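# Move a bottle from steel table into empty carton cell

## Task

Take one bottle that stands on the steel table, set it into a carton cell that holds nothing, and open the gripper so it is released there.

## Robot and tools

Robot: two arms of the big_yam type, named left_arm and right_arm, each with a parallel two-finger gripper. In the shared scene frame the origin sits on the table surface midway between the arm bases, +x runs forward over the table, +z is up, and left_arm is on the +y side (base near y +0.286 m, yawed about +0.19 rad); right_arm's base is near y -0.284 m, yawed slightly the other way. The names left and right refer to the arms, not to sides of a camera picture.

execute_actions takes {"actions": [...]} with at most one item, plus an optional "pictures" boolean (images are included unless you pass false). Three forms:
- Empty list: no command, just returns the current state.
- Motion: {"rows": [[14 numbers], ...], "steps": n}. n is 1 to 15 control steps of 1/30 s each, default 15. Row k is used on step k; if there are fewer rows than steps the final row is held for the rest.
- Wait: {"steps": n} with no rows, n up to 300; returns after that many steps have gone by since the previous result, nothing new is commanded.
A refused call does nothing to the robot.

Each row is one flat list covering both arms, always 14 numbers even if only one arm should move: left_arm waist, shoulder, elbow, wrist pitch, wrist yaw, wrist roll, gripper opening, then the same seven for right_arm. The six joint values are absolute target angles in radians (the same values the Joint positions line reports), not offsets. Stated ranges per arm: waist -2.880 to 2.880, shoulder 0.000 to 3.142, elbow 0.000 to 3.019, wrist pitch -1.693 to 1.571, wrist yaw -1.571 to 1.571, wrist roll -2.094 to 2.094. The true end of a joint may be up to 0.019 rad either side of these. A target more than 0.019 rad outside a range, and farther out than the joint's last reported angle, gets the whole call refused; a target beyond the real end is clipped to it and may trigger a "joint sent to its limit" line (possibly referring to an earlier action still running). Missing that line does not prove there is more travel. The opening is a unitless value from -1 (closed) to +1 (fully open, about 0.094 m between pads), an absolute target.

Motion is rate-limited: each step the sent target stays within a fixed lead of the measured angle (waist 0.264, shoulder 0.32, elbow 0.276, wrist pitch 0.33, wrist yaw 0.186, wrist roll 0.522 rad), and all of an arm's targets are pulled back if they would place the gripper over 70 mm from where it is now. Large moves therefore need several calls. Between calls the arms keep heading for the last row sent until everything has nearly stopped or a step is HELD; after that only a new action moves them further. Fingers already opening or closing keep going.

Results: a state line gives, per arm, end_effector_position (metres, scene frame) and end_effector_quat_wxyz. That point lies between the finger pads, about 1 cm back from the tips; fingers point along the gripper's +z and close along its y. The reported position can be off from the real one, more so when reaching far. Joint positions and Joint velocities list, per arm, the six joints (rad, rad/s) then pad gap (m, m/s). grip_measured shows finger opening on the same -1..1 scale you command; each gripper's reading may be biased by up to about 1 mm. To hold something, command roughly 0.03 below grip_measured for a firm grip, less for a lighter one. Pad force tops out around 50 to 62 N (sometimes less), lower on parts under about 2 mm thick, with a brief spike on first contact. "joint command not followed" means a clearance check altered or blocked joint targets on some steps; HELD marks steps where your row was not (fully) sent. Joint torques are total drive outputs with per-arm offset, scale and noise, nonzero even in free air, so treat them cautiously.

Motor heat builds while holding loads, even while you are thinking. A MOTOR HOT line appears from 85 °C; at 100 °C that arm's motors and gripper let go until cooled (OVER-TEMPERATURE FAULT) and the arm drops. Keep holds short.

zoom_image: {"camera": one of cam_high, cam_low, cam_left_wrist, cam_right_wrist, "region": [x0, y0, x1, y1]} in pixels of that camera's latest 504x504 image, origin top-left, region no bigger than 504 by 504. Gives a closer look; moves nothing. Wrist cameras look along their optical +z, +x right and +y down in the picture.

read_manual: optional "section" (only "licences"); returns URDF licence text, no motion.

finished_scene: {"scene": current scene number}; irreversible, then grades whether the goal holds. Replying without any tool call also ends things, so always call a tool.

Avoid: dropping or letting the bottle slip, slamming or pushing hard on objects, knocking anything off the table (automatic failure), and letting the two arms collide or press together. Expect occasional brief tugs on a held item or nudges to loose objects. Prefer smooth, economical motion; make sure the bottle sits stably in an empty carton cell and the gripper is opened before finishing.

Each tool is called after "Request:" as a command line: name --argument value for each argument, lists and objects as JSON in quotes; but a table of rows of numbers goes row by row, as --pt "numbers of a row", without its own name.

## Session

Request:
execute_actions --actions '[]'

Scene clock: 0.00 s of 4680.00 s.
left_arm: end_effector_position=(+0.3807, -0.2104, +0.2997) grip_measured=+1.000 end_effector_quat_wxyz=(+0.539, +0.385, +0.519, +0.540) | right_arm: end_effector_position=(+0.7067, -0.5694, +0.3621) grip_measured=+1.000 end_effector_quat_wxyz=(+0.637, +0.223, +0.737, -0.036)
Joint positions: left_arm=[-1.384  1.886  1.201  1.32  -1.29   2.041  0.094] | right_arm=[-0.351  1.68   1.438  0.056 -0.054  0.228  0.094]
Joint velocities: left_arm=[ 0.005  0.005  0.007  0.002 -0.007 -0.022  0.   ] | right_arm=[-0.005 -0.024 -0.012 -0.022 -0.022  0.022  0.   ]
Joint torques (N m, as the arm reports them, + toward a larger angle): no reading
Motor temperatures (°C, as the motors report them): left_arm=[25 25 26 25 25 25] | right_arm=[26 27 31 25 23 26]

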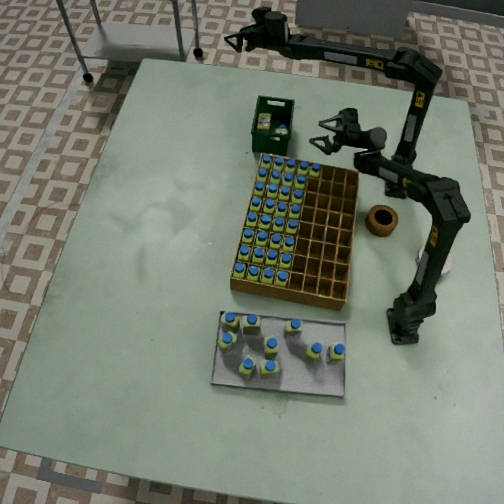

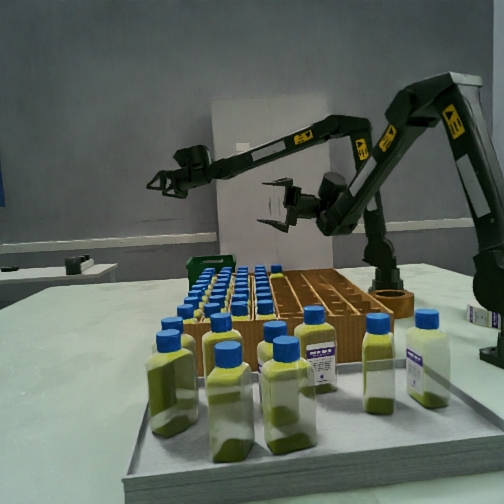

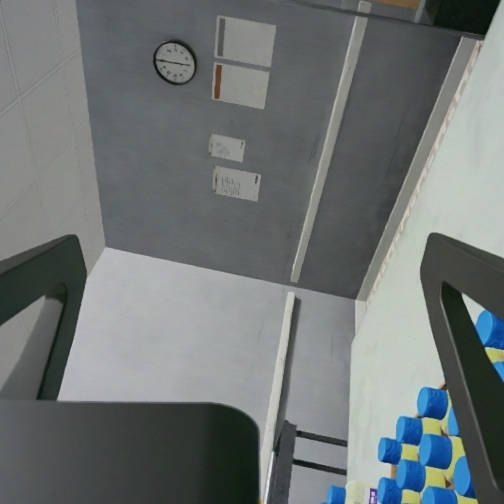

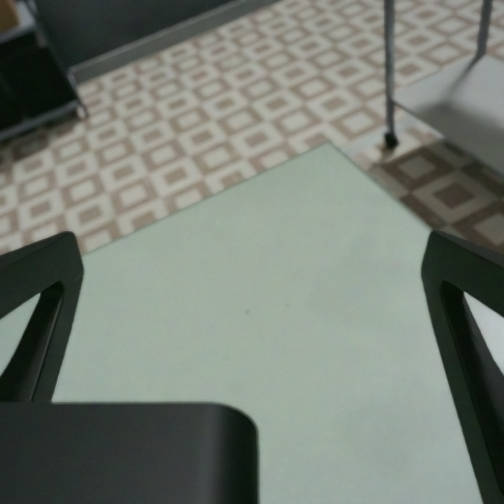

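Request:
execute_actions --actions '[{"rows": [[-1.34,1.85,1.2,1.32,-1.29,1.9,1,-0.351,1.68,1.438,0.056,-0.054,0.228,1],[-1.28,1.8,1.2,1.3,-1.29,1.8,1,-0.351,1.68,1.438,0.056,-0.054,0.228,1],[-1.21,1.75,1.2,1.25,-1.27,1.7,1,-0.351,1.68,1.438,0.056,-0.054,0.228,1],[-1.14,1.7,1.2,1.2,-1.24,1.6,1,-0.351,1.68,1.438,0.056,-0.054,0.228,1],[-1.07,1.65,1.2,1.1,-1.2,1.5,1,-0.351,1.68,1.438,0.056,-0.054,0.228,1],[-1.0,1.6,1.19,1.0,-1.15,1.4,1,-0.351,1.68,1.438,0.056,-0.054,0.228,1],[-0.93,1.55,1.18,0.9,-1.1,1.3,1,-0.351,1.68,1.438,0.056,-0.054,0.228,1],[-0.86,1.5,1.17,0.8,-1.03,1.2,1,-0.351,1.68,1.438,0.056,-0.054,0.228,1],[-0.79,1.45,1.16,0.68,-0.96,1.1,1,-0.351,1.68,1.438,0.056,-0.054,0.228,1],[-0.72,1.4,1.15,0.56,-0.89,1.0,1,-0.351,1.68,1.438,0.056,-0.054,0.228,1],[-0.65,1.35,1.14,0.44,-0.82,0.9,1,-0.351,1.68,1.438,0.056,-0.054,0.228,1],[-0.58,1.3,1.13,0.32,-0.75,0.8,1,-0.351,1.68,1.438,0.056,-0.054,0.228,1],[-0.51,1.25,1.12,0.2,-0.68,0.7,1,-0.351,1.68,1.438,0.056,-0.054,0.228,1],[-0.44,1.2,1.11,0.08,-0.61,0.6,1,-0.351,1.68,1.438,0.056,-0.054,0.228,1],[-0.37,1.15,1.1,-0.04,-0.54,0.5,1,-0.351,1.68,1.438,0.056,-0.054,0.228,1]], "steps": 15}]' --pictures false

Request:
execute_actions --actions '[{"rows": [[-0.3,1.11,1.08,-0.16,-0.47,0.42,1,-0.351,1.68,1.438,0.056,-0.054,0.228,1],[-0.24,1.08,1.06,-0.28,-0.4,0.34,1,-0.351,1.68,1.438,0.056,-0.054,0.228,1],[-0.18,1.05,1.05,-0.4,-0.33,0.26,1,-0.351,1.68,1.438,0.056,-0.054,0.228,1],[-0.12,1.03,1.04,-0.52,-0.26,0.19,1,-0.351,1.68,1.438,0.056,-0.054,0.228,1],[-0.07,1.01,1.03,-0.64,-0.19,0.13,1,-0.351,1.68,1.438,0.056,-0.054,0.228,1],[-0.03,1.0,1.02,-0.75,-0.13,0.08,1,-0.351,1.68,1.438,0.056,-0.054,0.228,1],[0,1.0,1.01,-0.85,-0.07,0.04,1,-0.351,1.68,1.438,0.056,-0.054,0.228,1],[0.02,1.0,1.0,-0.92,-0.03,0.01,1,-0.351,1.68,1.438,0.056,-0.054,0.228,1],[0.03,1.0,1.0,-0.96,0,0,1,-0.351,1.68,1.438,0.056,-0.054,0.228,1]], "steps": 15}]' --pictures false

Request:
execute_actions --actions '[{"steps": 20}]'

Scene clock: 35.67 s of 4680.00 s.
left_arm: end_effector_position=(+0.5133, -0.0702, +0.4327) grip_measured=+1.000 end_effector_quat_wxyz=(+0.635, +0.276, +0.529, +0.491) | right_arm: end_effector_position=(+0.7067, -0.5694, +0.3621) grip_measured=+1.000 end_effector_quat_wxyz=(+0.637, +0.223, +0.737, -0.036)
Joint positions: left_arm=[-1.031  1.609  1.177  0.953 -0.955  1.578  0.094] | right_arm=[-0.351  1.68   1.438  0.056 -0.054  0.228  0.094]
Joint velocities: left_arm=[ 1.001 -0.972 -0.154 -1.048  0.886 -1.048  0.   ] | right_arm=[-0.005  0.015  0.002  0.002  0.007 -0.066  0.   ]
Joint torques (N m, as the arm reports them, + toward a larger angle): left_arm=[ -0.13 -16.85   9.71   0.9    0.17  -0.05] | right_arm=[ -0.04 -20.47  11.89   2.32   0.07  -0.12]
Motor temperatures (°C, as the motors report them): left_arm=[25 26 29 25 25 25] | right_arm=[26 29 37 25 23 26]
Steps of this call (steps 1 to 90: nothing new was sent; then 32.17 s passed at rest; steps 91 to 105: all 15 steps of this action). Readings (joint positions):
91: left_arm=[-1.382 1.886 1.201 1.320 -1.290 2.021] | right_arm=[-0.351 1.680 1.438 0.056 -0.054 0.228]
92: left_arm=[-1.376 1.883 1.201 1.318 -1.290 1.987] | right_arm=[-0.351 1.680 1.438 0.056 -0.054 0.228]
94: left_arm=[-1.348 1.868 1.201 1.300 -1.278 1.929] | right_arm=[-0.351 1.680 1.438 0.056 -0.054 0.228]
98: left_arm=[-1.249 1.803 1.200 1.191 -1.190 1.806] | right_arm=[-0.351 1.680 1.438 0.056 -0.054 0.228]
105: the state above

Scene clock: 36.17 s of 4680.00 s.
left_arm: end_effector_position=(+0.5132, +0.2419, +0.5539) grip_measured=+1.000 end_effector_quat_wxyz=(+0.706, +0.220, +0.573, +0.354) | right_arm: end_effector_position=(+0.7067, -0.5694, +0.3621) grip_measured=+1.000 end_effector_quat_wxyz=(+0.637, +0.223, +0.737, -0.036)
Joint positions: left_arm=[-0.363  1.045  1.047  0.256 -0.264  0.9    0.094] | right_arm=[-0.351  1.68   1.438  0.056 -0.054  0.228  0.094]
Joint velocities: left_arm=[ 1.861 -0.796 -0.046 -1.829  1.575 -1.722  0.   ] | right_arm=[-0.005 -0.015 -0.002 -0.007 -0.037  0.007  0.   ]
Joint torques (N m, as the arm reports them, + toward a larger angle): left_arm=[-1.21 -4.11  9.92  1.01 -0.07 -0.01] | right_arm=[ -0.03 -20.44  11.88   2.32   0.08  -0.12]
Motor temperatures (°C, as the motors report them): left_arm=[25 26 29 25 25 25] | right_arm=[26 29 37 25 23 26]
Steps of this call (steps 1 to 15: all 15 steps of this action). Readings (joint positions):
1: left_arm=[-0.996 1.576 1.171 0.917 -0.918 1.542] | right_arm=[-0.351 1.680 1.438 0.056 -0.054 0.228]
2: left_arm=[-0.960 1.541 1.162 0.880 -0.881 1.506] | right_arm=[-0.351 1.680 1.438 0.056 -0.054 0.228]
4: left_arm=[-0.886 1.468 1.141 0.803 -0.804 1.431] | right_arm=[-0.351 1.680 1.438 0.056 -0.054 0.228]
8: left_arm=[-0.725 1.311 1.097 0.640 -0.646 1.275] | right_arm=[-0.351 1.680 1.438 0.056 -0.054 0.228]
15: the state above

Scene clock: 36.83 s of 4680.00 s.
left_arm: end_effector_position=(+0.3975, +0.3756, +0.2846) grip_measured=+1.000 end_effector_quat_wxyz=(+0.305, -0.091, +0.947, +0.042) | right_arm: end_effector_position=(+0.7067, -0.5694, +0.3621) grip_measured=+1.000 end_effector_quat_wxyz=(+0.637, +0.223, +0.737, -0.036)
Joint positions: left_arm=[ 0.038  0.998  0.994 -0.941 -0.004  0.035  0.094] | right_arm=[-0.351  1.68   1.438  0.056 -0.054  0.228  0.094]
Joint velocities: left_arm=[-0.005 -0.015 -0.012 -0.012 -0.081 -0.139  0.   ] | right_arm=[-0.005  0.015  0.002 -0.027  0.022 -0.007  0.   ]
Joint torques (N m, as the arm reports them, + toward a larger angle): left_arm=[-0.85 -4.91 12.68  0.35  0.12  0.05] | right_arm=[ -0.02 -20.47  11.9    2.32   0.08  -0.12]
Motor temperatures (°C, as the motors report them): left_arm=[25 26 29 25 25 25] | right_arm=[26 29 37 25 23 26]
Steps of this call (steps 1 to 20: the robot went on to your last target). Readings (joint positions):
1: left_arm=[-0.300 1.022 1.046 0.195 -0.204 0.840] | right_arm=[-0.351 1.680 1.438 0.056 -0.054 0.228]
2: left_arm=[-0.239 1.005 1.045 0.136 -0.147 0.782] | right_arm=[-0.351 1.680 1.438 0.056 -0.054 0.228]
4: left_arm=[-0.126 0.987 1.045 0.022 -0.071 0.668] | right_arm=[-0.351 1.680 1.438 0.056 -0.054 0.228]
8: left_arm=[0.021 0.984 1.036 -0.282 -0.017 0.378] | right_arm=[-0.351 1.680 1.438 0.056 -0.054 0.228]
20: the state above

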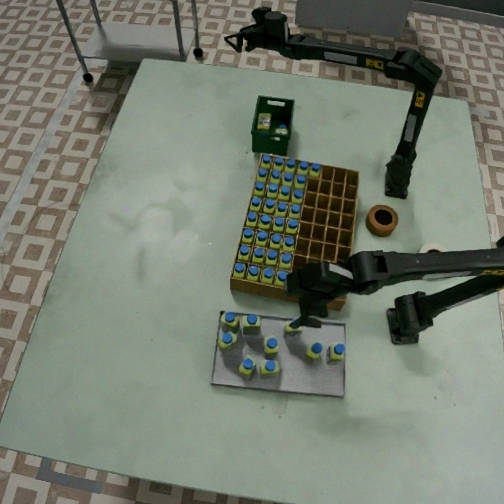

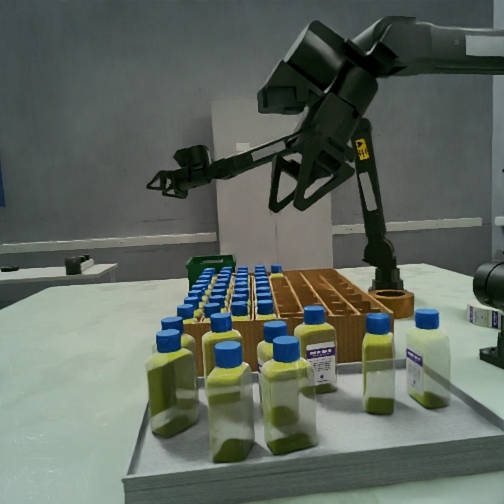

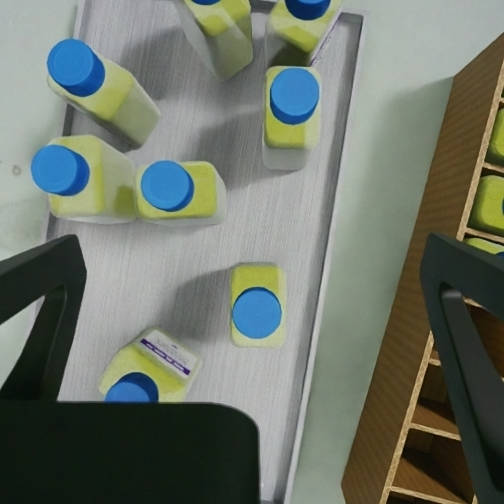

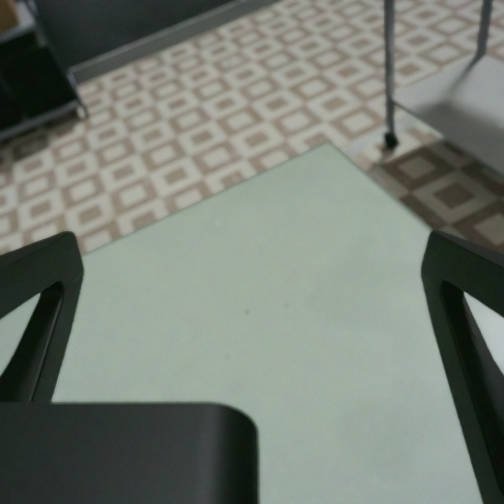

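Request:
execute_actions --actions '[{"rows": [[0.035,1.02,1.01,-0.98,0,0.03,0.85,-0.351,1.68,1.438,0.056,-0.054,0.228,1],[0.035,1.05,1.025,-1.02,0,0.03,0.7,-0.351,1.68,1.438,0.056,-0.054,0.228,1],[0.035,1.09,1.04,-1.065,0,0.03,0.55,-0.351,1.68,1.438,0.056,-0.054,0.228,1],[0.035,1.13,1.055,-1.11,0,0.03,0.4,-0.351,1.68,1.438,0.056,-0.054,0.228,1],[0.035,1.17,1.07,-1.155,0,0.03,0.3,-0.351,1.68,1.438,0.056,-0.054,0.228,1],[0.035,1.21,1.08,-1.2,0,0.03,0.2,-0.351,1.68,1.438,0.056,-0.054,0.228,1],[0.035,1.25,1.09,-1.24,0,0.03,0.2,-0.351,1.68,1.438,0.056,-0.054,0.228,1],[0.035,1.28,1.095,-1.27,0,0.03,0.2,-0.351,1.68,1.438,0.056,-0.054,0.228,1],[0.035,1.305,1.1,-1.295,0,0.03,0.2,-0.351,1.68,1.438,0.056,-0.054,0.228,1],[0.035,1.325,1.1,-1.31,0,0.03,0.2,-0.351,1.68,1.438,0.056,-0.054,0.228,1],[0.035,1.336,1.1,-1.32,0,0.03,0.2,-0.351,1.68,1.438,0.056,-0.054,0.228,1]], "steps": 15}]' --pictures false

Request:
execute_actions --actions '[{"steps": 10}]'

Scene clock: 55.77 s of 4680.00 s.
left_arm: end_effector_position=(+0.3626, +0.3675, +0.1492) grip_measured=+0.202 end_effector_quat_wxyz=(-0.025, -0.103, +0.994, -0.001) | right_arm: end_effector_position=(+0.7067, -0.5694, +0.3621) grip_measured=+1.000 end_effector_quat_wxyz=(+0.637, +0.223, +0.737, -0.036)
Joint positions: left_arm=[ 0.038  1.371  1.05  -1.3   -0.004  0.02   0.056] | right_arm=[-0.351  1.68   1.438  0.056 -0.054  0.228  0.094]
Joint velocities: left_arm=[-0.005 -0.005 -0.002 -0.09   0.081 -0.007 -0.   ] | right_arm=[ 0.005 -0.005  0.017 -0.022 -0.081  0.007  0.   ]
Joint torques (N m, as the arm reports them, + toward a larger angle): left_arm=[ -0.17 -11.74  15.15  -0.32   0.12   0.18] | right_arm=[ -0.04 -20.43  11.88   2.31   0.08  -0.12]
Motor temperatures (°C, as the motors report them): left_arm=[25 25 29 25 25 25] | right_arm=[26 29 36 25 23 26]
Steps of this call (steps 1 to 30: the robot went on to your last target; steps 31 to 90: nothing new was sent; then 15.43 s passed at rest; steps 91 to 105: all 15 steps of this action). Readings (joint positions):
91: left_arm=[0.038 0.998 0.994 -0.947 -0.004 0.011] | right_arm=[-0.351 1.680 1.438 0.056 -0.054 0.228]
92: left_arm=[0.038 1.001 0.994 -0.961 -0.004 0.013] | right_arm=[-0.351 1.680 1.438 0.056 -0.054 0.228]
94: left_arm=[0.038 1.025 0.999 -1.020 -0.004 0.016] | right_arm=[-0.351 1.680 1.438 0.056 -0.054 0.228]
98: left_arm=[0.038 1.175 1.039 -1.182 -0.004 0.018] | right_arm=[-0.351 1.680 1.438 0.056 -0.054 0.228]
105: the state above

Scene clock: 56.10 s of 4680.00 s.
left_arm: end_effector_position=(+0.3608, +0.3671, +0.1575) grip_measured=+0.202 end_effector_quat_wxyz=(-0.016, -0.103, +0.995, +0.000) | right_arm: end_effector_position=(+0.7067, -0.5694, +0.3621) grip_measured=+1.000 end_effector_quat_wxyz=(+0.637, +0.223, +0.737, -0.036)
Joint positions: left_arm=[ 0.038  1.347  1.051 -1.305 -0.004  0.02   0.056] | right_arm=[-0.351  1.68   1.438  0.056 -0.054  0.228  0.094]
Joint velocities: left_arm=[-0.005 -0.015  0.017 -0.007 -0.051 -0.007 -0.   ] | right_arm=[-0.024 -0.015 -0.002 -0.012 -0.051 -0.007  0.   ]
Joint torques (N m, as the arm reports them, + toward a larger angle): left_arm=[-0.4  -9.62 15.48 -0.65  0.06  0.2 ] | right_arm=[ -0.03 -20.49  11.89   2.31   0.08  -0.12]
Motor temperatures (°C, as the motors report them): left_arm=[25 25 29 25 25 25] | right_arm=[26 29 36 25 23 26]
Steps of this call (steps 1 to 10: the robot went on to your last target). Readings (joint positions):
1: left_arm=[0.038 1.370 1.050 -1.302 -0.004 0.020] | right_arm=[-0.351 1.680 1.438 0.056 -0.054 0.228]
2: left_arm=[0.038 1.366 1.051 -1.303 -0.004 0.020] | right_arm=[-0.351 1.680 1.438 0.056 -0.054 0.228]
4: left_arm=[0.038 1.357 1.051 -1.305 -0.004 0.020] | right_arm=[-0.351 1.680 1.438 0.056 -0.054 0.228]
8: left_arm=[0.038 1.347 1.051 -1.305 -0.004 0.020] | right_arm=[-0.351 1.680 1.438 0.056 -0.054 0.228]
10: the state above

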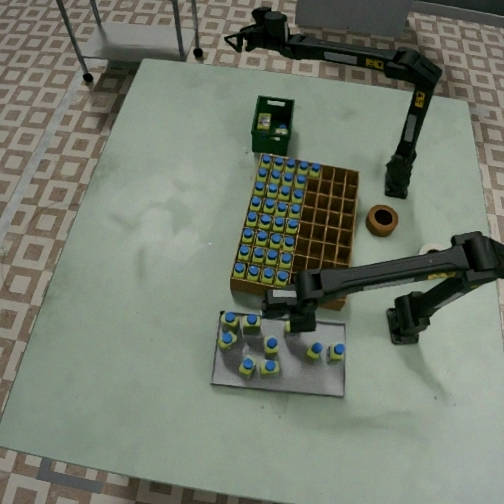

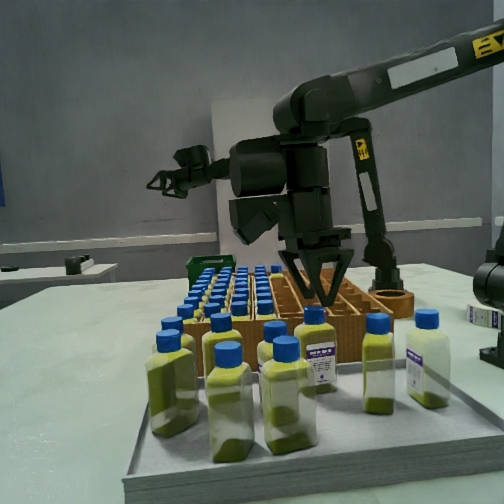

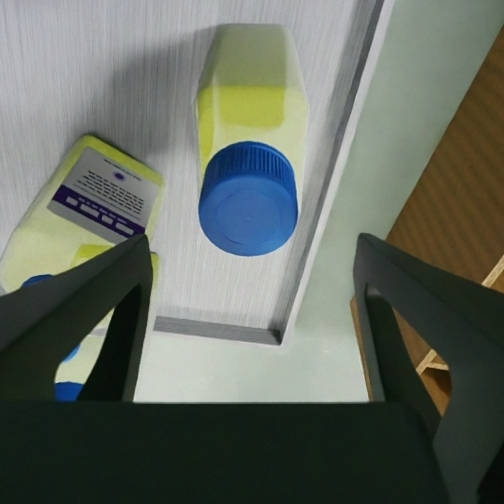

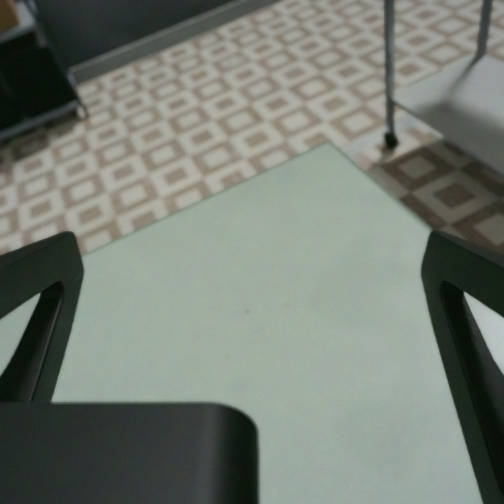

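Request:
execute_actions --actions '[{"rows": [[0.045,1.355,1.05,-1.28,0,0.035,0.15,-0.351,1.68,1.438,0.056,-0.054,0.228,1],[0.045,1.36,1.045,-1.255,0,0.035,0.1,-0.351,1.68,1.438,0.056,-0.054,0.228,1],[0.045,1.367,1.035,-1.235,0,0.035,0.05,-0.351,1.68,1.438,0.056,-0.054,0.228,1],[0.045,1.374,1.025,-1.215,0,0.035,0.0,-0.351,1.68,1.438,0.056,-0.054,0.228,1],[0.045,1.38,1.013,-1.2,0,0.035,0.0,-0.351,1.68,1.438,0.056,-0.054,0.228,1]], "steps": 15}]'

Request:
zoom_image --camera "cam_low" --region '[260, 260, 380, 400]'

Scene clock: 69.30 s of 4680.00 s.
left_arm: end_effector_position=(+0.3719, +0.3697, +0.1394) grip_measured=+0.002 end_effector_quat_wxyz=(+0.003, -0.100, +0.995, +0.003) | right_arm: end_effector_position=(+0.7067, -0.5694, +0.3621) grip_measured=+1.000 end_effector_quat_wxyz=(+0.637, +0.223, +0.737, -0.036)
Joint positions: left_arm=[ 0.038  1.368  1.021 -1.217 -0.004  0.025  0.047] | right_arm=[-0.351  1.68   1.438  0.056 -0.054  0.228  0.094]
Joint velocities: left_arm=[-0.015  0.005  0.002  0.012 -0.022 -0.007 -0.001] | right_arm=[-0.034 -0.005  0.012 -0.017  0.007 -0.022  0.   ]
Joint torques (N m, as the arm reports them, + toward a larger angle): left_arm=[ 0.71 -8.3   9.47  0.64  0.13  0.18] | right_arm=[ -0.06 -20.43  11.88   2.32   0.08  -0.12]
Motor temperatures (°C, as the motors report them): left_arm=[25 25 30 25 25 25] | right_arm=[26 29 36 25 23 26]
Steps of this call (steps 1 to 30: the robot went on to your last target; steps 31 to 90: nothing new was sent; then 9.70 s passed at rest; steps 91 to 105: all 15 steps of this action). Readings (joint positions):
91: left_arm=[0.038 1.347 1.051 -1.304 -0.004 0.021] | right_arm=[-0.351 1.680 1.438 0.056 -0.054 0.228]
92: left_arm=[0.038 1.347 1.051 -1.297 -0.004 0.022] | right_arm=[-0.351 1.680 1.438 0.056 -0.054 0.228]
94: left_arm=[0.038 1.348 1.048 -1.266 -0.004 0.023] | right_arm=[-0.351 1.680 1.438 0.056 -0.054 0.228]
98: left_arm=[0.038 1.357 1.029 -1.222 -0.004 0.025] | right_arm=[-0.351 1.680 1.438 0.056 -0.054 0.228]
105: the state above

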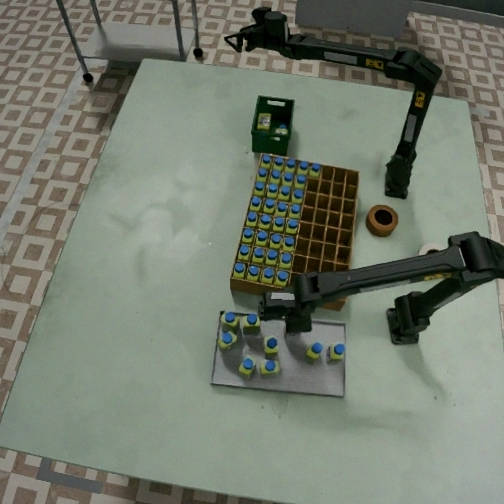

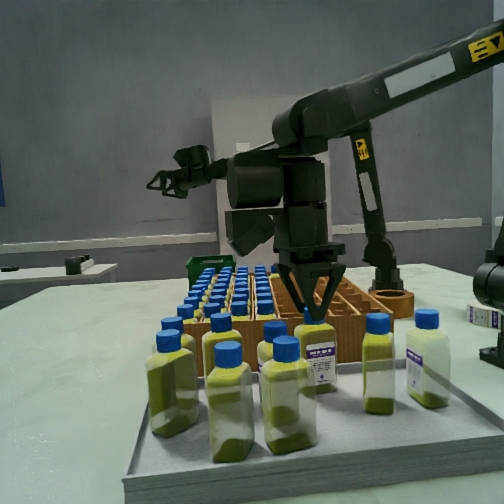

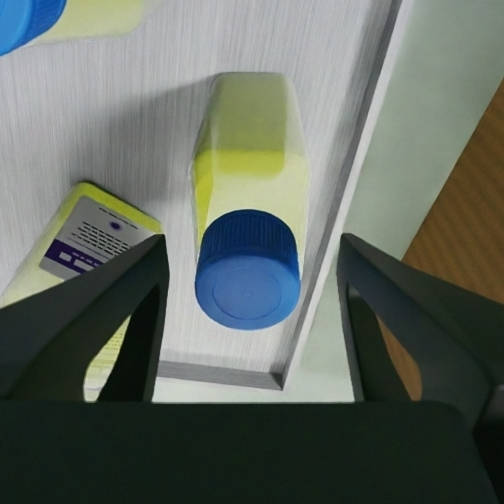

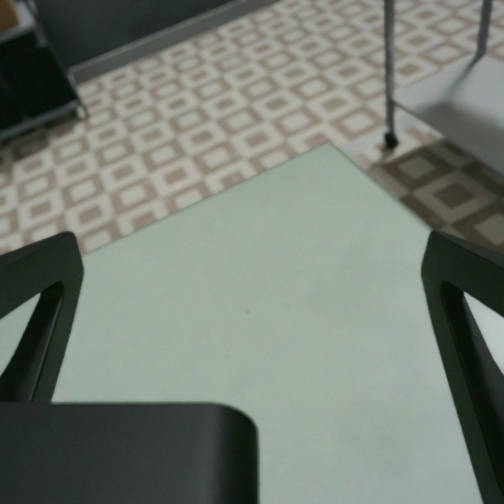

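Region (260, 260, 380, 400) of cam_low's 504x504 image, scaled by 3.600, with more detail than that image has; it fills the left 432 columns of this view, and the rest is white.

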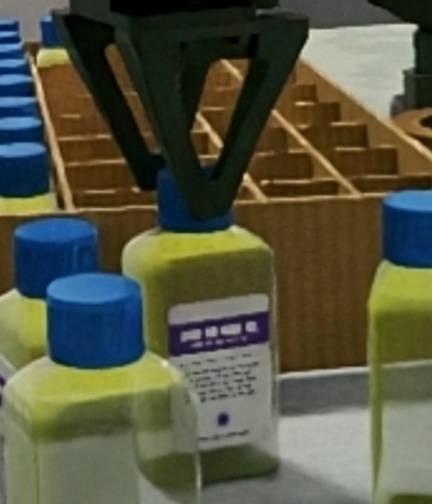

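Request:
execute_actions --actions '[{"rows": [[0.053,1.386,1.003,-1.2,0,0.035,-0.05,-0.351,1.68,1.438,0.056,-0.054,0.228,1],[0.053,1.386,1.003,-1.2,0,0.035,-0.1,-0.351,1.68,1.438,0.056,-0.054,0.228,1],[0.053,1.386,1.003,-1.2,0,0.035,-0.15,-0.351,1.68,1.438,0.056,-0.054,0.228,1],[0.053,1.386,1.003,-1.2,0,0.035,-0.2,-0.351,1.68,1.438,0.056,-0.054,0.228,1],[0.053,1.386,1.003,-1.2,0,0.035,-0.25,-0.351,1.68,1.438,0.056,-0.054,0.228,1],[0.053,1.386,1.003,-1.2,0,0.035,-0.3,-0.351,1.68,1.438,0.056,-0.054,0.228,1],[0.053,1.386,1.003,-1.2,0,0.035,-0.34,-0.351,1.68,1.438,0.056,-0.054,0.228,1],[0.053,1.386,1.003,-1.2,0,0.035,-0.38,-0.351,1.68,1.438,0.056,-0.054,0.228,1],[0.053,1.386,1.003,-1.2,0,0.035,-0.41,-0.351,1.68,1.438,0.056,-0.054,0.228,1],[0.053,1.386,1.003,-1.2,0,0.035,-0.44,-0.351,1.68,1.438,0.056,-0.054,0.228,1],[0.053,1.386,1.003,-1.2,0,0.035,-0.47,-0.351,1.68,1.438,0.056,-0.054,0.228,1],[0.05,1.38,1.01,-1.2,0,0.035,-0.5,-0.351,1.68,1.438,0.056,-0.054,0.228,1]], "steps": 15}]'

Request:
zoom_image --camera "cam_high" --region '[210, 140, 430, 360]'

Scene clock: 90.17 s of 4680.00 s.
left_arm: end_effector_position=(+0.3687, +0.3714, +0.1364) grip_measured=-0.446 end_effector_quat_wxyz=(-0.000, -0.104, +0.995, +0.001) | right_arm: end_effector_position=(+0.7067, -0.5694, +0.3621) grip_measured=+1.000 end_effector_quat_wxyz=(+0.637, +0.223, +0.737, -0.036)
Joint positions: left_arm=[ 0.046  1.369  1.013 -1.216 -0.002  0.026  0.026] | right_arm=[-0.351  1.68   1.438  0.056 -0.054  0.228  0.094]
Joint velocities: left_arm=[-0.024 -0.005 -0.007  0.002  0.051 -0.007 -0.001] | right_arm=[-0.015 -0.015 -0.007 -0.017  0.125  0.022  0.   ]
Joint torques (N m, as the arm reports them, + toward a larger angle): left_arm=[ 0.26 -8.05 10.11  0.92  0.05  0.24] | right_arm=[ -0.07 -20.44  11.89   2.32   0.08  -0.12]
Motor temperatures (°C, as the motors report them): left_arm=[25 25 29 25 25 25] | right_arm=[26 29 36 25 23 26]
Steps of this call (steps 1 to 15: the robot went on to your last target; steps 16 to 90: nothing new was sent; then 17.37 s passed at rest; steps 91 to 105: all 15 steps of this action). Readings (joint positions):
91: left_arm=[0.038 1.368 1.021 -1.216 -0.004 0.025] | right_arm=[-0.351 1.680 1.438 0.056 -0.054 0.228]
92: left_arm=[0.039 1.368 1.019 -1.216 -0.004 0.025] | right_arm=[-0.351 1.680 1.438 0.056 -0.054 0.228]
94: left_arm=[0.042 1.369 1.016 -1.216 -0.004 0.026] | right_arm=[-0.351 1.680 1.438 0.056 -0.054 0.228]
98: left_arm=[0.046 1.369 1.013 -1.216 -0.004 0.026] | right_arm=[-0.351 1.680 1.438 0.056 -0.054 0.228]
105: the state above

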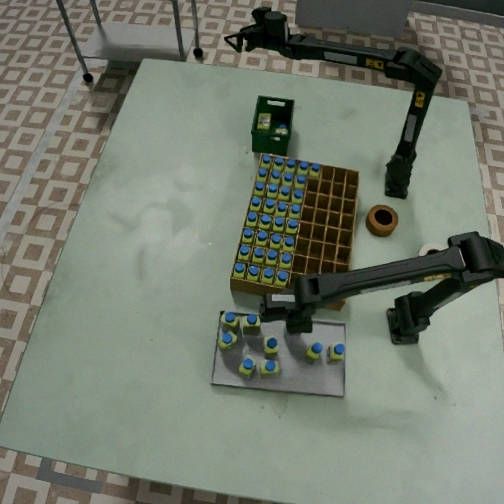

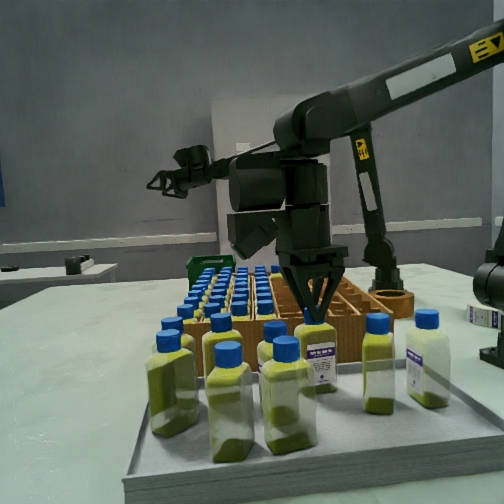

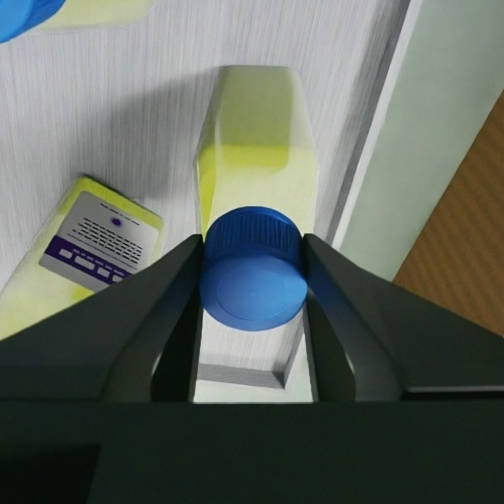

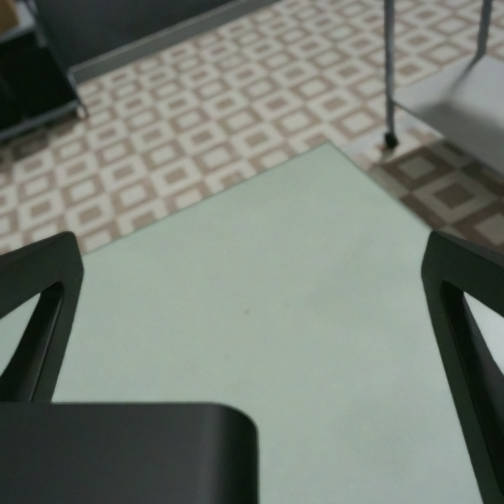

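Region (210, 140, 430, 360) of cam_high's 504x504 image, scaled by 2.291, with more detail than that image has.

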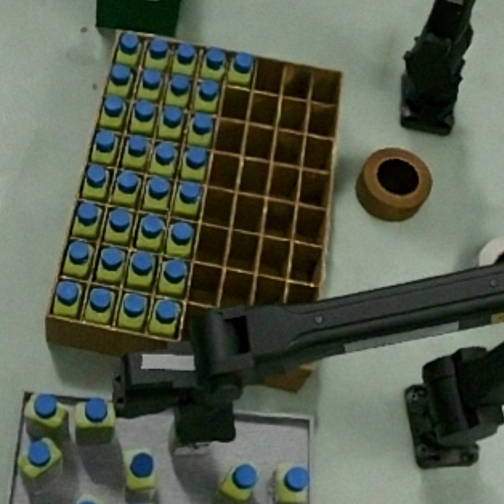

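Request:
execute_actions --actions '[{"rows": [[0.046,1.36,1.045,-1.22,0,0.03,-0.5,-0.351,1.68,1.438,0.056,-0.054,0.228,1],[0.046,1.35,1.07,-1.23,0,0.03,-0.5,-0.351,1.68,1.438,0.056,-0.054,0.228,1],[0.046,1.342,1.095,-1.25,0,0.03,-0.5,-0.351,1.68,1.438,0.056,-0.054,0.228,1],[0.046,1.334,1.12,-1.28,0,0.03,-0.5,-0.351,1.68,1.438,0.056,-0.054,0.228,1],[0.046,1.327,1.145,-1.31,0,0.03,-0.5,-0.351,1.68,1.438,0.056,-0.054,0.228,1],[0.046,1.32,1.17,-1.345,0,0.03,-0.5,-0.351,1.68,1.438,0.056,-0.054,0.228,1],[0.046,1.314,1.195,-1.38,0,0.03,-0.5,-0.351,1.68,1.438,0.056,-0.054,0.228,1],[0.046,1.308,1.22,-1.41,0,0.03,-0.5,-0.351,1.68,1.438,0.056,-0.054,0.228,1],[0.046,1.303,1.245,-1.44,0,0.05,-0.5,-0.351,1.68,1.438,0.056,-0.054,0.228,1],[0.046,1.3,1.27,-1.47,0,0.08,-0.5,-0.351,1.68,1.438,0.056,-0.054,0.228,1],[0.04,1.297,1.29,-1.5,0,0.12,-0.5,-0.351,1.68,1.438,0.056,-0.054,0.228,1],[0.03,1.295,1.31,-1.525,0,0.16,-0.5,-0.351,1.68,1.438,0.056,-0.054,0.228,1],[0.015,1.295,1.325,-1.545,0,0.2,-0.5,-0.351,1.68,1.438,0.056,-0.054,0.228,1],[-0.005,1.29,1.335,-1.56,0,0.24,-0.5,-0.351,1.68,1.438,0.056,-0.054,0.228,1],[-0.03,1.29,1.335,-1.565,0,0.28,-0.5,-0.351,1.68,1.438,0.056,-0.054,0.228,1]], "steps": 15}]' --pictures false

Request:
execute_actions --actions '[{"rows": [[-0.06,1.285,1.335,-1.565,0,0.33,-0.5,-0.351,1.68,1.438,0.056,-0.054,0.228,1],[-0.095,1.28,1.33,-1.565,0,0.38,-0.5,-0.351,1.68,1.438,0.056,-0.054,0.228,1],[-0.135,1.275,1.31,-1.565,0,0.43,-0.5,-0.351,1.68,1.438,0.056,-0.054,0.228,1],[-0.175,1.27,1.29,-1.56,0,0.48,-0.5,-0.351,1.68,1.438,0.056,-0.054,0.228,1],[-0.215,1.265,1.275,-1.56,0,0.53,-0.5,-0.351,1.68,1.438,0.056,-0.054,0.228,1],[-0.255,1.26,1.265,-1.555,0,0.58,-0.5,-0.351,1.68,1.438,0.056,-0.054,0.228,1],[-0.295,1.255,1.255,-1.55,0,0.63,-0.5,-0.351,1.68,1.438,0.056,-0.054,0.228,1],[-0.335,1.25,1.245,-1.545,0,0.68,-0.5,-0.351,1.68,1.438,0.056,-0.054,0.228,1],[-0.375,1.245,1.24,-1.54,0,0.73,-0.5,-0.351,1.68,1.438,0.056,-0.054,0.228,1],[-0.415,1.24,1.235,-1.54,0,0.78,-0.5,-0.351,1.68,1.438,0.056,-0.054,0.228,1],[-0.455,1.238,1.23,-1.535,0,0.83,-0.5,-0.351,1.68,1.438,0.056,-0.054,0.228,1],[-0.495,1.236,1.225,-1.53,0,0.88,-0.5,-0.351,1.68,1.438,0.056,-0.054,0.228,1],[-0.535,1.235,1.22,-1.525,0,0.92,-0.5,-0.351,1.68,1.438,0.056,-0.054,0.228,1],[-0.575,1.235,1.21,-1.52,0,0.96,-0.5,-0.351,1.68,1.438,0.056,-0.054,0.228,1],[-0.615,1.235,1.2,-1.51,0,1.0,-0.5,-0.351,1.68,1.438,0.056,-0.054,0.228,1]], "steps": 15}]' --pictures false

Request:
execute_actions --actions '[{"rows": [[-0.65,1.235,1.19,-1.505,0,1.03,-0.5,-0.351,1.68,1.438,0.056,-0.054,0.228,1],[-0.68,1.235,1.185,-1.5,0,1.055,-0.5,-0.351,1.68,1.438,0.056,-0.054,0.228,1],[-0.705,1.235,1.18,-1.495,0,1.075,-0.5,-0.351,1.68,1.438,0.056,-0.054,0.228,1],[-0.725,1.235,1.175,-1.49,0,1.085,-0.5,-0.351,1.68,1.438,0.056,-0.054,0.228,1],[-0.74,1.235,1.172,-1.49,0,1.085,-0.5,-0.351,1.68,1.438,0.056,-0.054,0.228,1],[-0.75,1.235,1.172,-1.49,0,1.085,-0.5,-0.351,1.68,1.438,0.056,-0.054,0.228,1],[-0.755,1.235,1.172,-1.49,0,1.085,-0.5,-0.351,1.68,1.438,0.056,-0.054,0.228,1]], "steps": 15}]' --pictures false

Request:
execute_actions --actions '[{"steps": 6}]'

Scene clock: 144.63 s of 4680.00 s.
left_arm: end_effector_position=(+0.3724, +0.3657, +0.2435) grip_measured=-0.446 end_effector_quat_wxyz=(-0.006, -0.038, +0.999, +0.000) | right_arm: end_effector_position=(+0.7067, -0.5694, +0.3621) grip_measured=+1.000 end_effector_quat_wxyz=(+0.637, +0.223, +0.737, -0.036)
Joint positions: left_arm=[ 0.028  1.322  1.256 -1.516 -0.002  0.141  0.026] | right_arm=[-0.351  1.68   1.438  0.056 -0.054  0.228  0.094]
Joint velocities: left_arm=[-0.357 -0.259  0.569 -0.491 -0.022  0.886 -0.002] | right_arm=[-0.015  0.005 -0.017 -0.007  0.007 -0.037  0.   ]
Joint torques (N m, as the arm reports them, + toward a larger angle): left_arm=[ -3.22 -10.18  15.49  -0.45   0.01   0.19] | right_arm=[ -0.06 -20.47  11.89   2.31   0.08  -0.12]
Motor temperatures (°C, as the motors report them): left_arm=[25 25 29 25 25 25] | right_arm=[26 30 37 25 23 26]
Steps of this call (steps 1 to 15: the robot went on to your last target; steps 16 to 90: nothing new was sent; then 50.97 s passed at rest; steps 91 to 105: all 15 steps of this action). Readings (joint positions):
91: left_arm=[0.046 1.369 1.013 -1.216 -0.002 0.026] | right_arm=[-0.351 1.680 1.438 0.056 -0.054 0.228]
92: left_arm=[0.046 1.369 1.013 -1.216 -0.002 0.026] | right_arm=[-0.351 1.680 1.438 0.056 -0.054 0.228]
94: left_arm=[0.046 1.369 1.021 -1.232 -0.002 0.026] | right_arm=[-0.351 1.680 1.438 0.056 -0.054 0.228]
98: left_arm=[0.046 1.364 1.086 -1.332 -0.002 0.026] | right_arm=[-0.351 1.680 1.438 0.056 -0.054 0.228]
105: the state above

Scene clock: 145.13 s of 4680.00 s.
left_arm: end_effector_position=(+0.3377, +0.1621, +0.2488) grip_measured=-0.446 end_effector_quat_wxyz=(-0.006, +0.549, +0.836, -0.001) | right_arm: end_effector_position=(+0.7067, -0.5694, +0.3621) grip_measured=+1.000 end_effector_quat_wxyz=(+0.637, +0.223, +0.737, -0.036)
Joint positions: left_arm=[-0.546  1.266  1.22  -1.536 -0.001  0.803  0.026] | right_arm=[-0.351  1.68   1.438  0.056 -0.054  0.228  0.094]
Joint velocities: left_arm=[-1.118 -0.054 -0.193  0.193 -0.007  1.238  0.   ] | right_arm=[-0.005 -0.015  0.007 -0.002  0.051  0.037  0.   ]
Joint torques (N m, as the arm reports them, + toward a larger angle): left_arm=[  0.13 -10.75   9.96   0.51   0.08   0.15] | right_arm=[ -0.04 -20.45  11.89   2.33   0.08  -0.12]
Motor temperatures (°C, as the motors report them): left_arm=[25 25 29 25 25 25] | right_arm=[26 30 37 25 23 26]
Steps of this call (steps 1 to 15: all 15 steps of this action). Readings (joint positions):
1: left_arm=[0.013 1.313 1.272 -1.529 -0.002 0.174] | right_arm=[-0.351 1.680 1.438 0.056 -0.054 0.228]
2: left_arm=[-0.010 1.303 1.282 -1.536 -0.002 0.210] | right_arm=[-0.351 1.680 1.438 0.056 -0.054 0.228]
4: left_arm=[-0.075 1.284 1.285 -1.541 -0.003 0.291] | right_arm=[-0.351 1.680 1.438 0.056 -0.054 0.228]
8: left_arm=[-0.257 1.272 1.275 -1.544 -0.002 0.472] | right_arm=[-0.351 1.680 1.438 0.056 -0.054 0.228]
15: the state above

Scene clock: 145.63 s of 4680.00 s.
left_arm: end_effector_position=(+0.2990, +0.0969, +0.2343) grip_measured=-0.446 end_effector_quat_wxyz=(-0.008, +0.731, +0.682, -0.002) | right_arm: end_effector_position=(+0.7067, -0.5694, +0.3621) grip_measured=+1.000 end_effector_quat_wxyz=(+0.637, +0.223, +0.737, -0.036)
Joint positions: left_arm=[-0.763  1.259  1.176 -1.505  0.001  1.065  0.026] | right_arm=[-0.351  1.68   1.438  0.056 -0.054  0.228  0.094]
Joint velocities: left_arm=[-0.015 -0.005 -0.027 -0.002 -0.007  0.037 -0.   ] | right_arm=[-0.015 -0.015 -0.017 -0.007 -0.022 -0.037  0.   ]
Joint torques (N m, as the arm reports them, + toward a larger angle): left_arm=[ 0.43 -9.21 10.38  0.55  0.09  0.26] | right_arm=[ -0.04 -20.42  11.89   2.32   0.08  -0.12]
Motor temperatures (°C, as the motors report them): left_arm=[25 25 29 25 25 25] | right_arm=[26 30 37 25 23 26]
Steps of this call (steps 1 to 15: all 15 steps of this action). Readings (joint positions):
1: left_arm=[-0.584 1.265 1.212 -1.530 -0.001 0.845] | right_arm=[-0.351 1.680 1.438 0.056 -0.054 0.228]
2: left_arm=[-0.621 1.263 1.205 -1.524 -0.001 0.885] | right_arm=[-0.351 1.680 1.438 0.056 -0.054 0.228]
4: left_arm=[-0.688 1.262 1.191 -1.514 -0.001 0.951] | right_arm=[-0.351 1.680 1.438 0.056 -0.054 0.228]
8: left_arm=[-0.762 1.261 1.176 -1.507 0.001 1.026] | right_arm=[-0.351 1.680 1.438 0.056 -0.054 0.228]
15: the state above

Scene clock: 145.83 s of 4680.00 s.
left_arm: end_effector_position=(+0.2990, +0.0969, +0.2346) grip_measured=-0.446 end_effector_quat_wxyz=(-0.008, +0.733, +0.680, -0.002) | right_arm: end_effector_position=(+0.7067, -0.5694, +0.3621) grip_measured=+1.000 end_effector_quat_wxyz=(+0.637, +0.223, +0.737, -0.036)
Joint positions: left_arm=[-0.763  1.258  1.176 -1.505  0.001  1.073  0.026] | right_arm=[-0.351  1.68   1.438  0.056 -0.054  0.228  0.094]
Joint velocities: left_arm=[ 0.015 -0.005  0.002 -0.032  0.081  0.037 -0.   ] | right_arm=[-0.015 -0.024 -0.007 -0.022  0.007 -0.022  0.   ]
Joint torques (N m, as the arm reports them, + toward a larger angle): left_arm=[ 0.61 -9.9  10.46  0.51 -0.01  0.25] | right_arm=[ -0.08 -20.44  11.88   2.32   0.08  -0.12]
Motor temperatures (°C, as the motors report them): left_arm=[25 25 29 25 25 25] | right_arm=[26 30 37 26 23 26]
Steps of this call (steps 1 to 6: the robot went on to your last target). Readings (joint positions):
1: left_arm=[-0.763 1.259 1.176 -1.505 0.001 1.067] | right_arm=[-0.351 1.680 1.438 0.056 -0.054 0.228]
2: left_arm=[-0.763 1.258 1.176 -1.505 0.001 1.069] | right_arm=[-0.351 1.680 1.438 0.056 -0.054 0.228]
4: left_arm=[-0.763 1.258 1.176 -1.505 0.001 1.071] | right_arm=[-0.351 1.680 1.438 0.056 -0.054 0.228]
6: the state above

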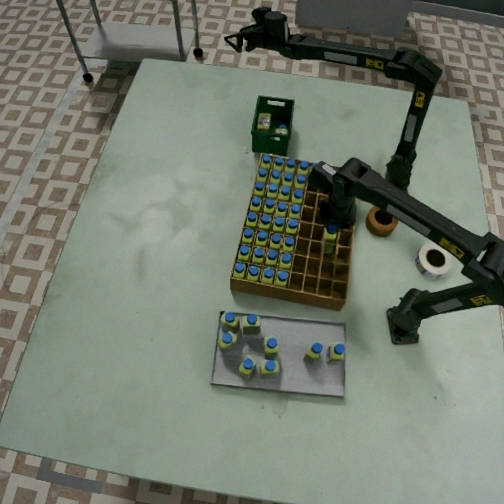

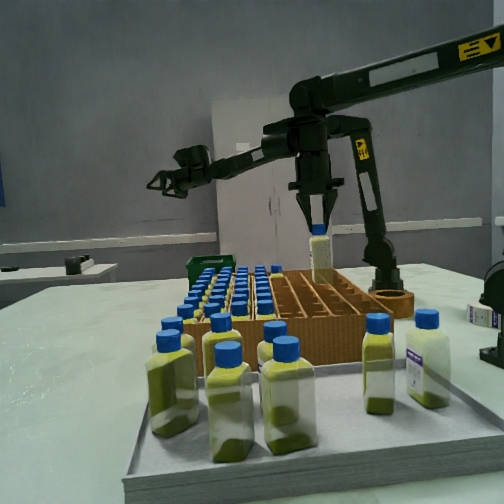

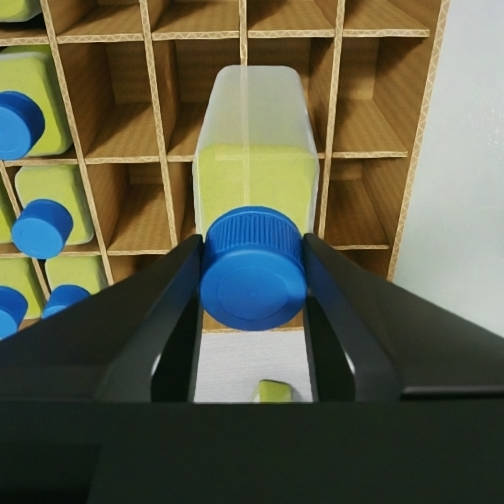

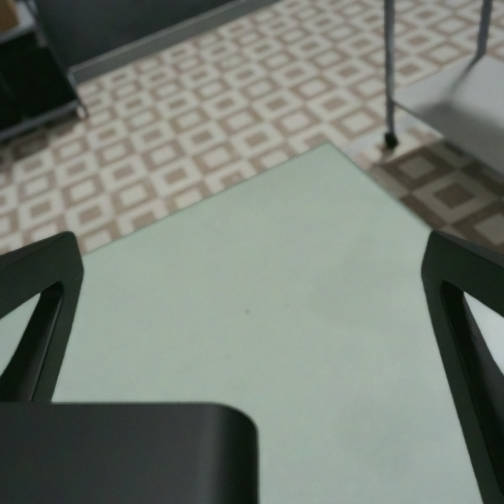

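Request:
execute_actions --actions '[{"rows": [[-0.775,1.225,1.165,-1.49,0,1.06,-0.5,-0.351,1.68,1.438,0.056,-0.054,0.228,1],[-0.782,1.215,1.152,-1.48,0,1.045,-0.5,-0.351,1.68,1.438,0.056,-0.054,0.228,1],[-0.788,1.207,1.138,-1.47,0,1.03,-0.5,-0.351,1.68,1.438,0.056,-0.054,0.228,1],[-0.791,1.2,1.124,-1.46,0,1.022,-0.5,-0.351,1.68,1.438,0.056,-0.054,0.228,1],[-0.791,1.196,1.11,-1.45,0,1.022,-0.5,-0.351,1.68,1.438,0.056,-0.054,0.228,1],[-0.791,1.195,1.098,-1.44,0,1.022,-0.5,-0.351,1.68,1.438,0.056,-0.054,0.228,1],[-0.791,1.195,1.089,-1.433,0,1.022,-0.5,-0.351,1.68,1.438,0.056,-0.054,0.228,1],[-0.791,1.195,1.083,-1.429,0,1.022,-0.5,-0.351,1.68,1.438,0.056,-0.054,0.228,1]], "steps": 15}]' --pictures false

Request:
execute_actions --actions '[{"steps": 6}]'

Scene clock: 172.73 s of 4680.00 s.
left_arm: end_effector_position=(+0.2813, +0.0991, +0.2157) grip_measured=-0.446 end_effector_quat_wxyz=(+0.001, +0.728, +0.685, -0.000) | right_arm: end_effector_position=(+0.7067, -0.5694, +0.3621) grip_measured=+1.000 end_effector_quat_wxyz=(+0.637, +0.223, +0.737, -0.036)
Joint positions: left_arm=[-0.786  1.209  1.085 -1.446  0.001  1.034  0.026] | right_arm=[-0.351  1.68   1.438  0.056 -0.054  0.228  0.094]
Joint velocities: left_arm=[-0.024 -0.015 -0.002  0.012 -0.168  0.022  0.001] | right_arm=[-0.015 -0.005 -0.007  0.012 -0.007  0.007  0.   ]
Joint torques (N m, as the arm reports them, + toward a larger angle): left_arm=[-0.95 -8.3  10.62  0.93  0.05  0.07] | right_arm=[ -0.09 -20.47  11.89   2.3    0.08  -0.12]
Motor temperatures (°C, as the motors report them): left_arm=[25 25 29 25 25 25] | right_arm=[26 30 37 26 23 26]
Steps of this call (steps 1 to 30: the robot went on to your last target; steps 31 to 90: nothing new was sent; then 23.40 s passed at rest; steps 91 to 105: all 15 steps of this action). Readings (joint positions):
91: left_arm=[-0.763 1.258 1.175 -1.505 0.001 1.075] | right_arm=[-0.351 1.680 1.438 0.056 -0.054 0.228]
92: left_arm=[-0.764 1.255 1.172 -1.502 0.001 1.071] | right_arm=[-0.351 1.680 1.438 0.056 -0.054 0.228]
94: left_arm=[-0.770 1.243 1.155 -1.487 0.001 1.059] | right_arm=[-0.351 1.680 1.438 0.056 -0.054 0.228]
98: left_arm=[-0.785 1.212 1.104 -1.458 0.001 1.043] | right_arm=[-0.351 1.680 1.438 0.056 -0.054 0.228]
105: the state above

Scene clock: 172.93 s of 4680.00 s.
left_arm: end_effector_position=(+0.2814, +0.0990, +0.2157) grip_measured=-0.446 end_effector_quat_wxyz=(+0.001, +0.728, +0.686, -0.000) | right_arm: end_effector_position=(+0.7067, -0.5694, +0.3621) grip_measured=+1.000 end_effector_quat_wxyz=(+0.637, +0.223, +0.737, -0.036)
Joint positions: left_arm=[-0.786  1.209  1.085 -1.445  0.001  1.032  0.026] | right_arm=[-0.351  1.68   1.438  0.056 -0.054  0.228  0.094]
Joint velocities: left_arm=[-0.015 -0.005 -0.017 -0.007 -0.051 -0.037  0.001] | right_arm=[ 0.015  0.005  0.017  0.007  0.007 -0.022  0.   ]
Joint torques (N m, as the arm reports them, + toward a larger angle): left_arm=[ 0.25 -9.04 10.67  0.87  0.02  0.03] | right_arm=[ -0.08 -20.46  11.89   2.31   0.08  -0.12]
Motor temperatures (°C, as the motors report them): left_arm=[25 25 29 25 25 25] | right_arm=[26 30 37 26 23 26]
Steps of this call (steps 1 to 6: the robot went on to your last target). Readings (joint positions):
1: left_arm=[-0.786 1.209 1.085 -1.445 0.001 1.034] | right_arm=[-0.351 1.680 1.438 0.056 -0.054 0.228]
2: left_arm=[-0.786 1.209 1.085 -1.445 0.001 1.033] | right_arm=[-0.351 1.680 1.438 0.056 -0.054 0.228]
4: left_arm=[-0.786 1.209 1.085 -1.445 0.001 1.033] | right_arm=[-0.351 1.680 1.438 0.056 -0.054 0.228]
6: the state above

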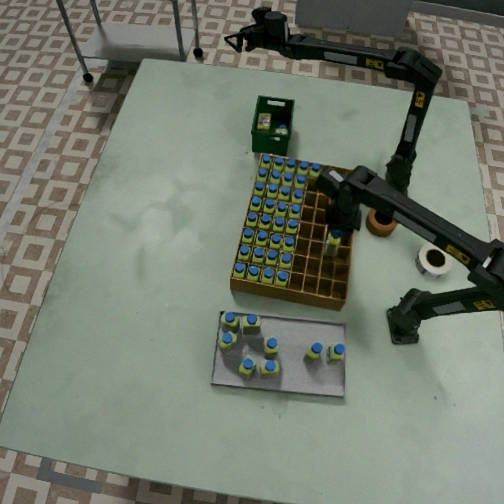

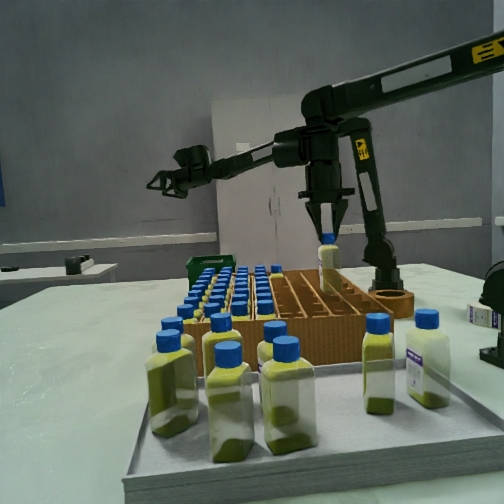

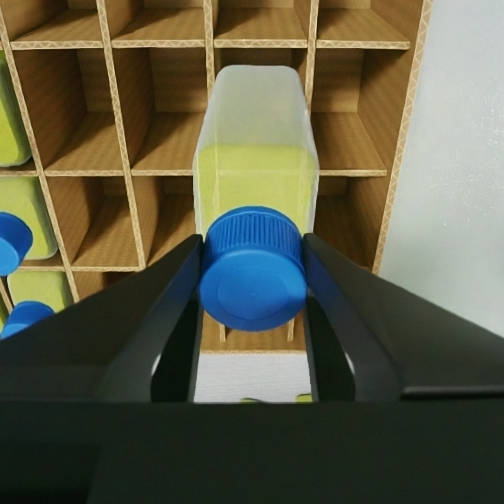

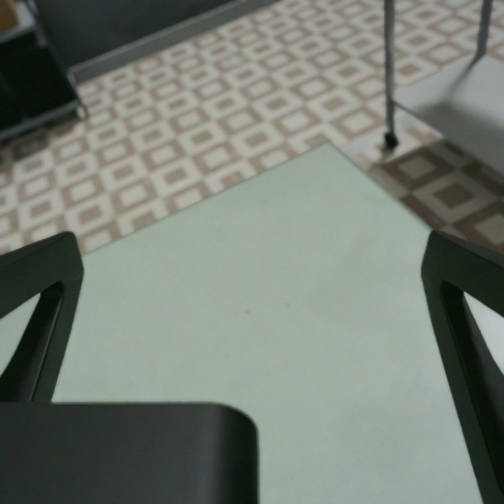

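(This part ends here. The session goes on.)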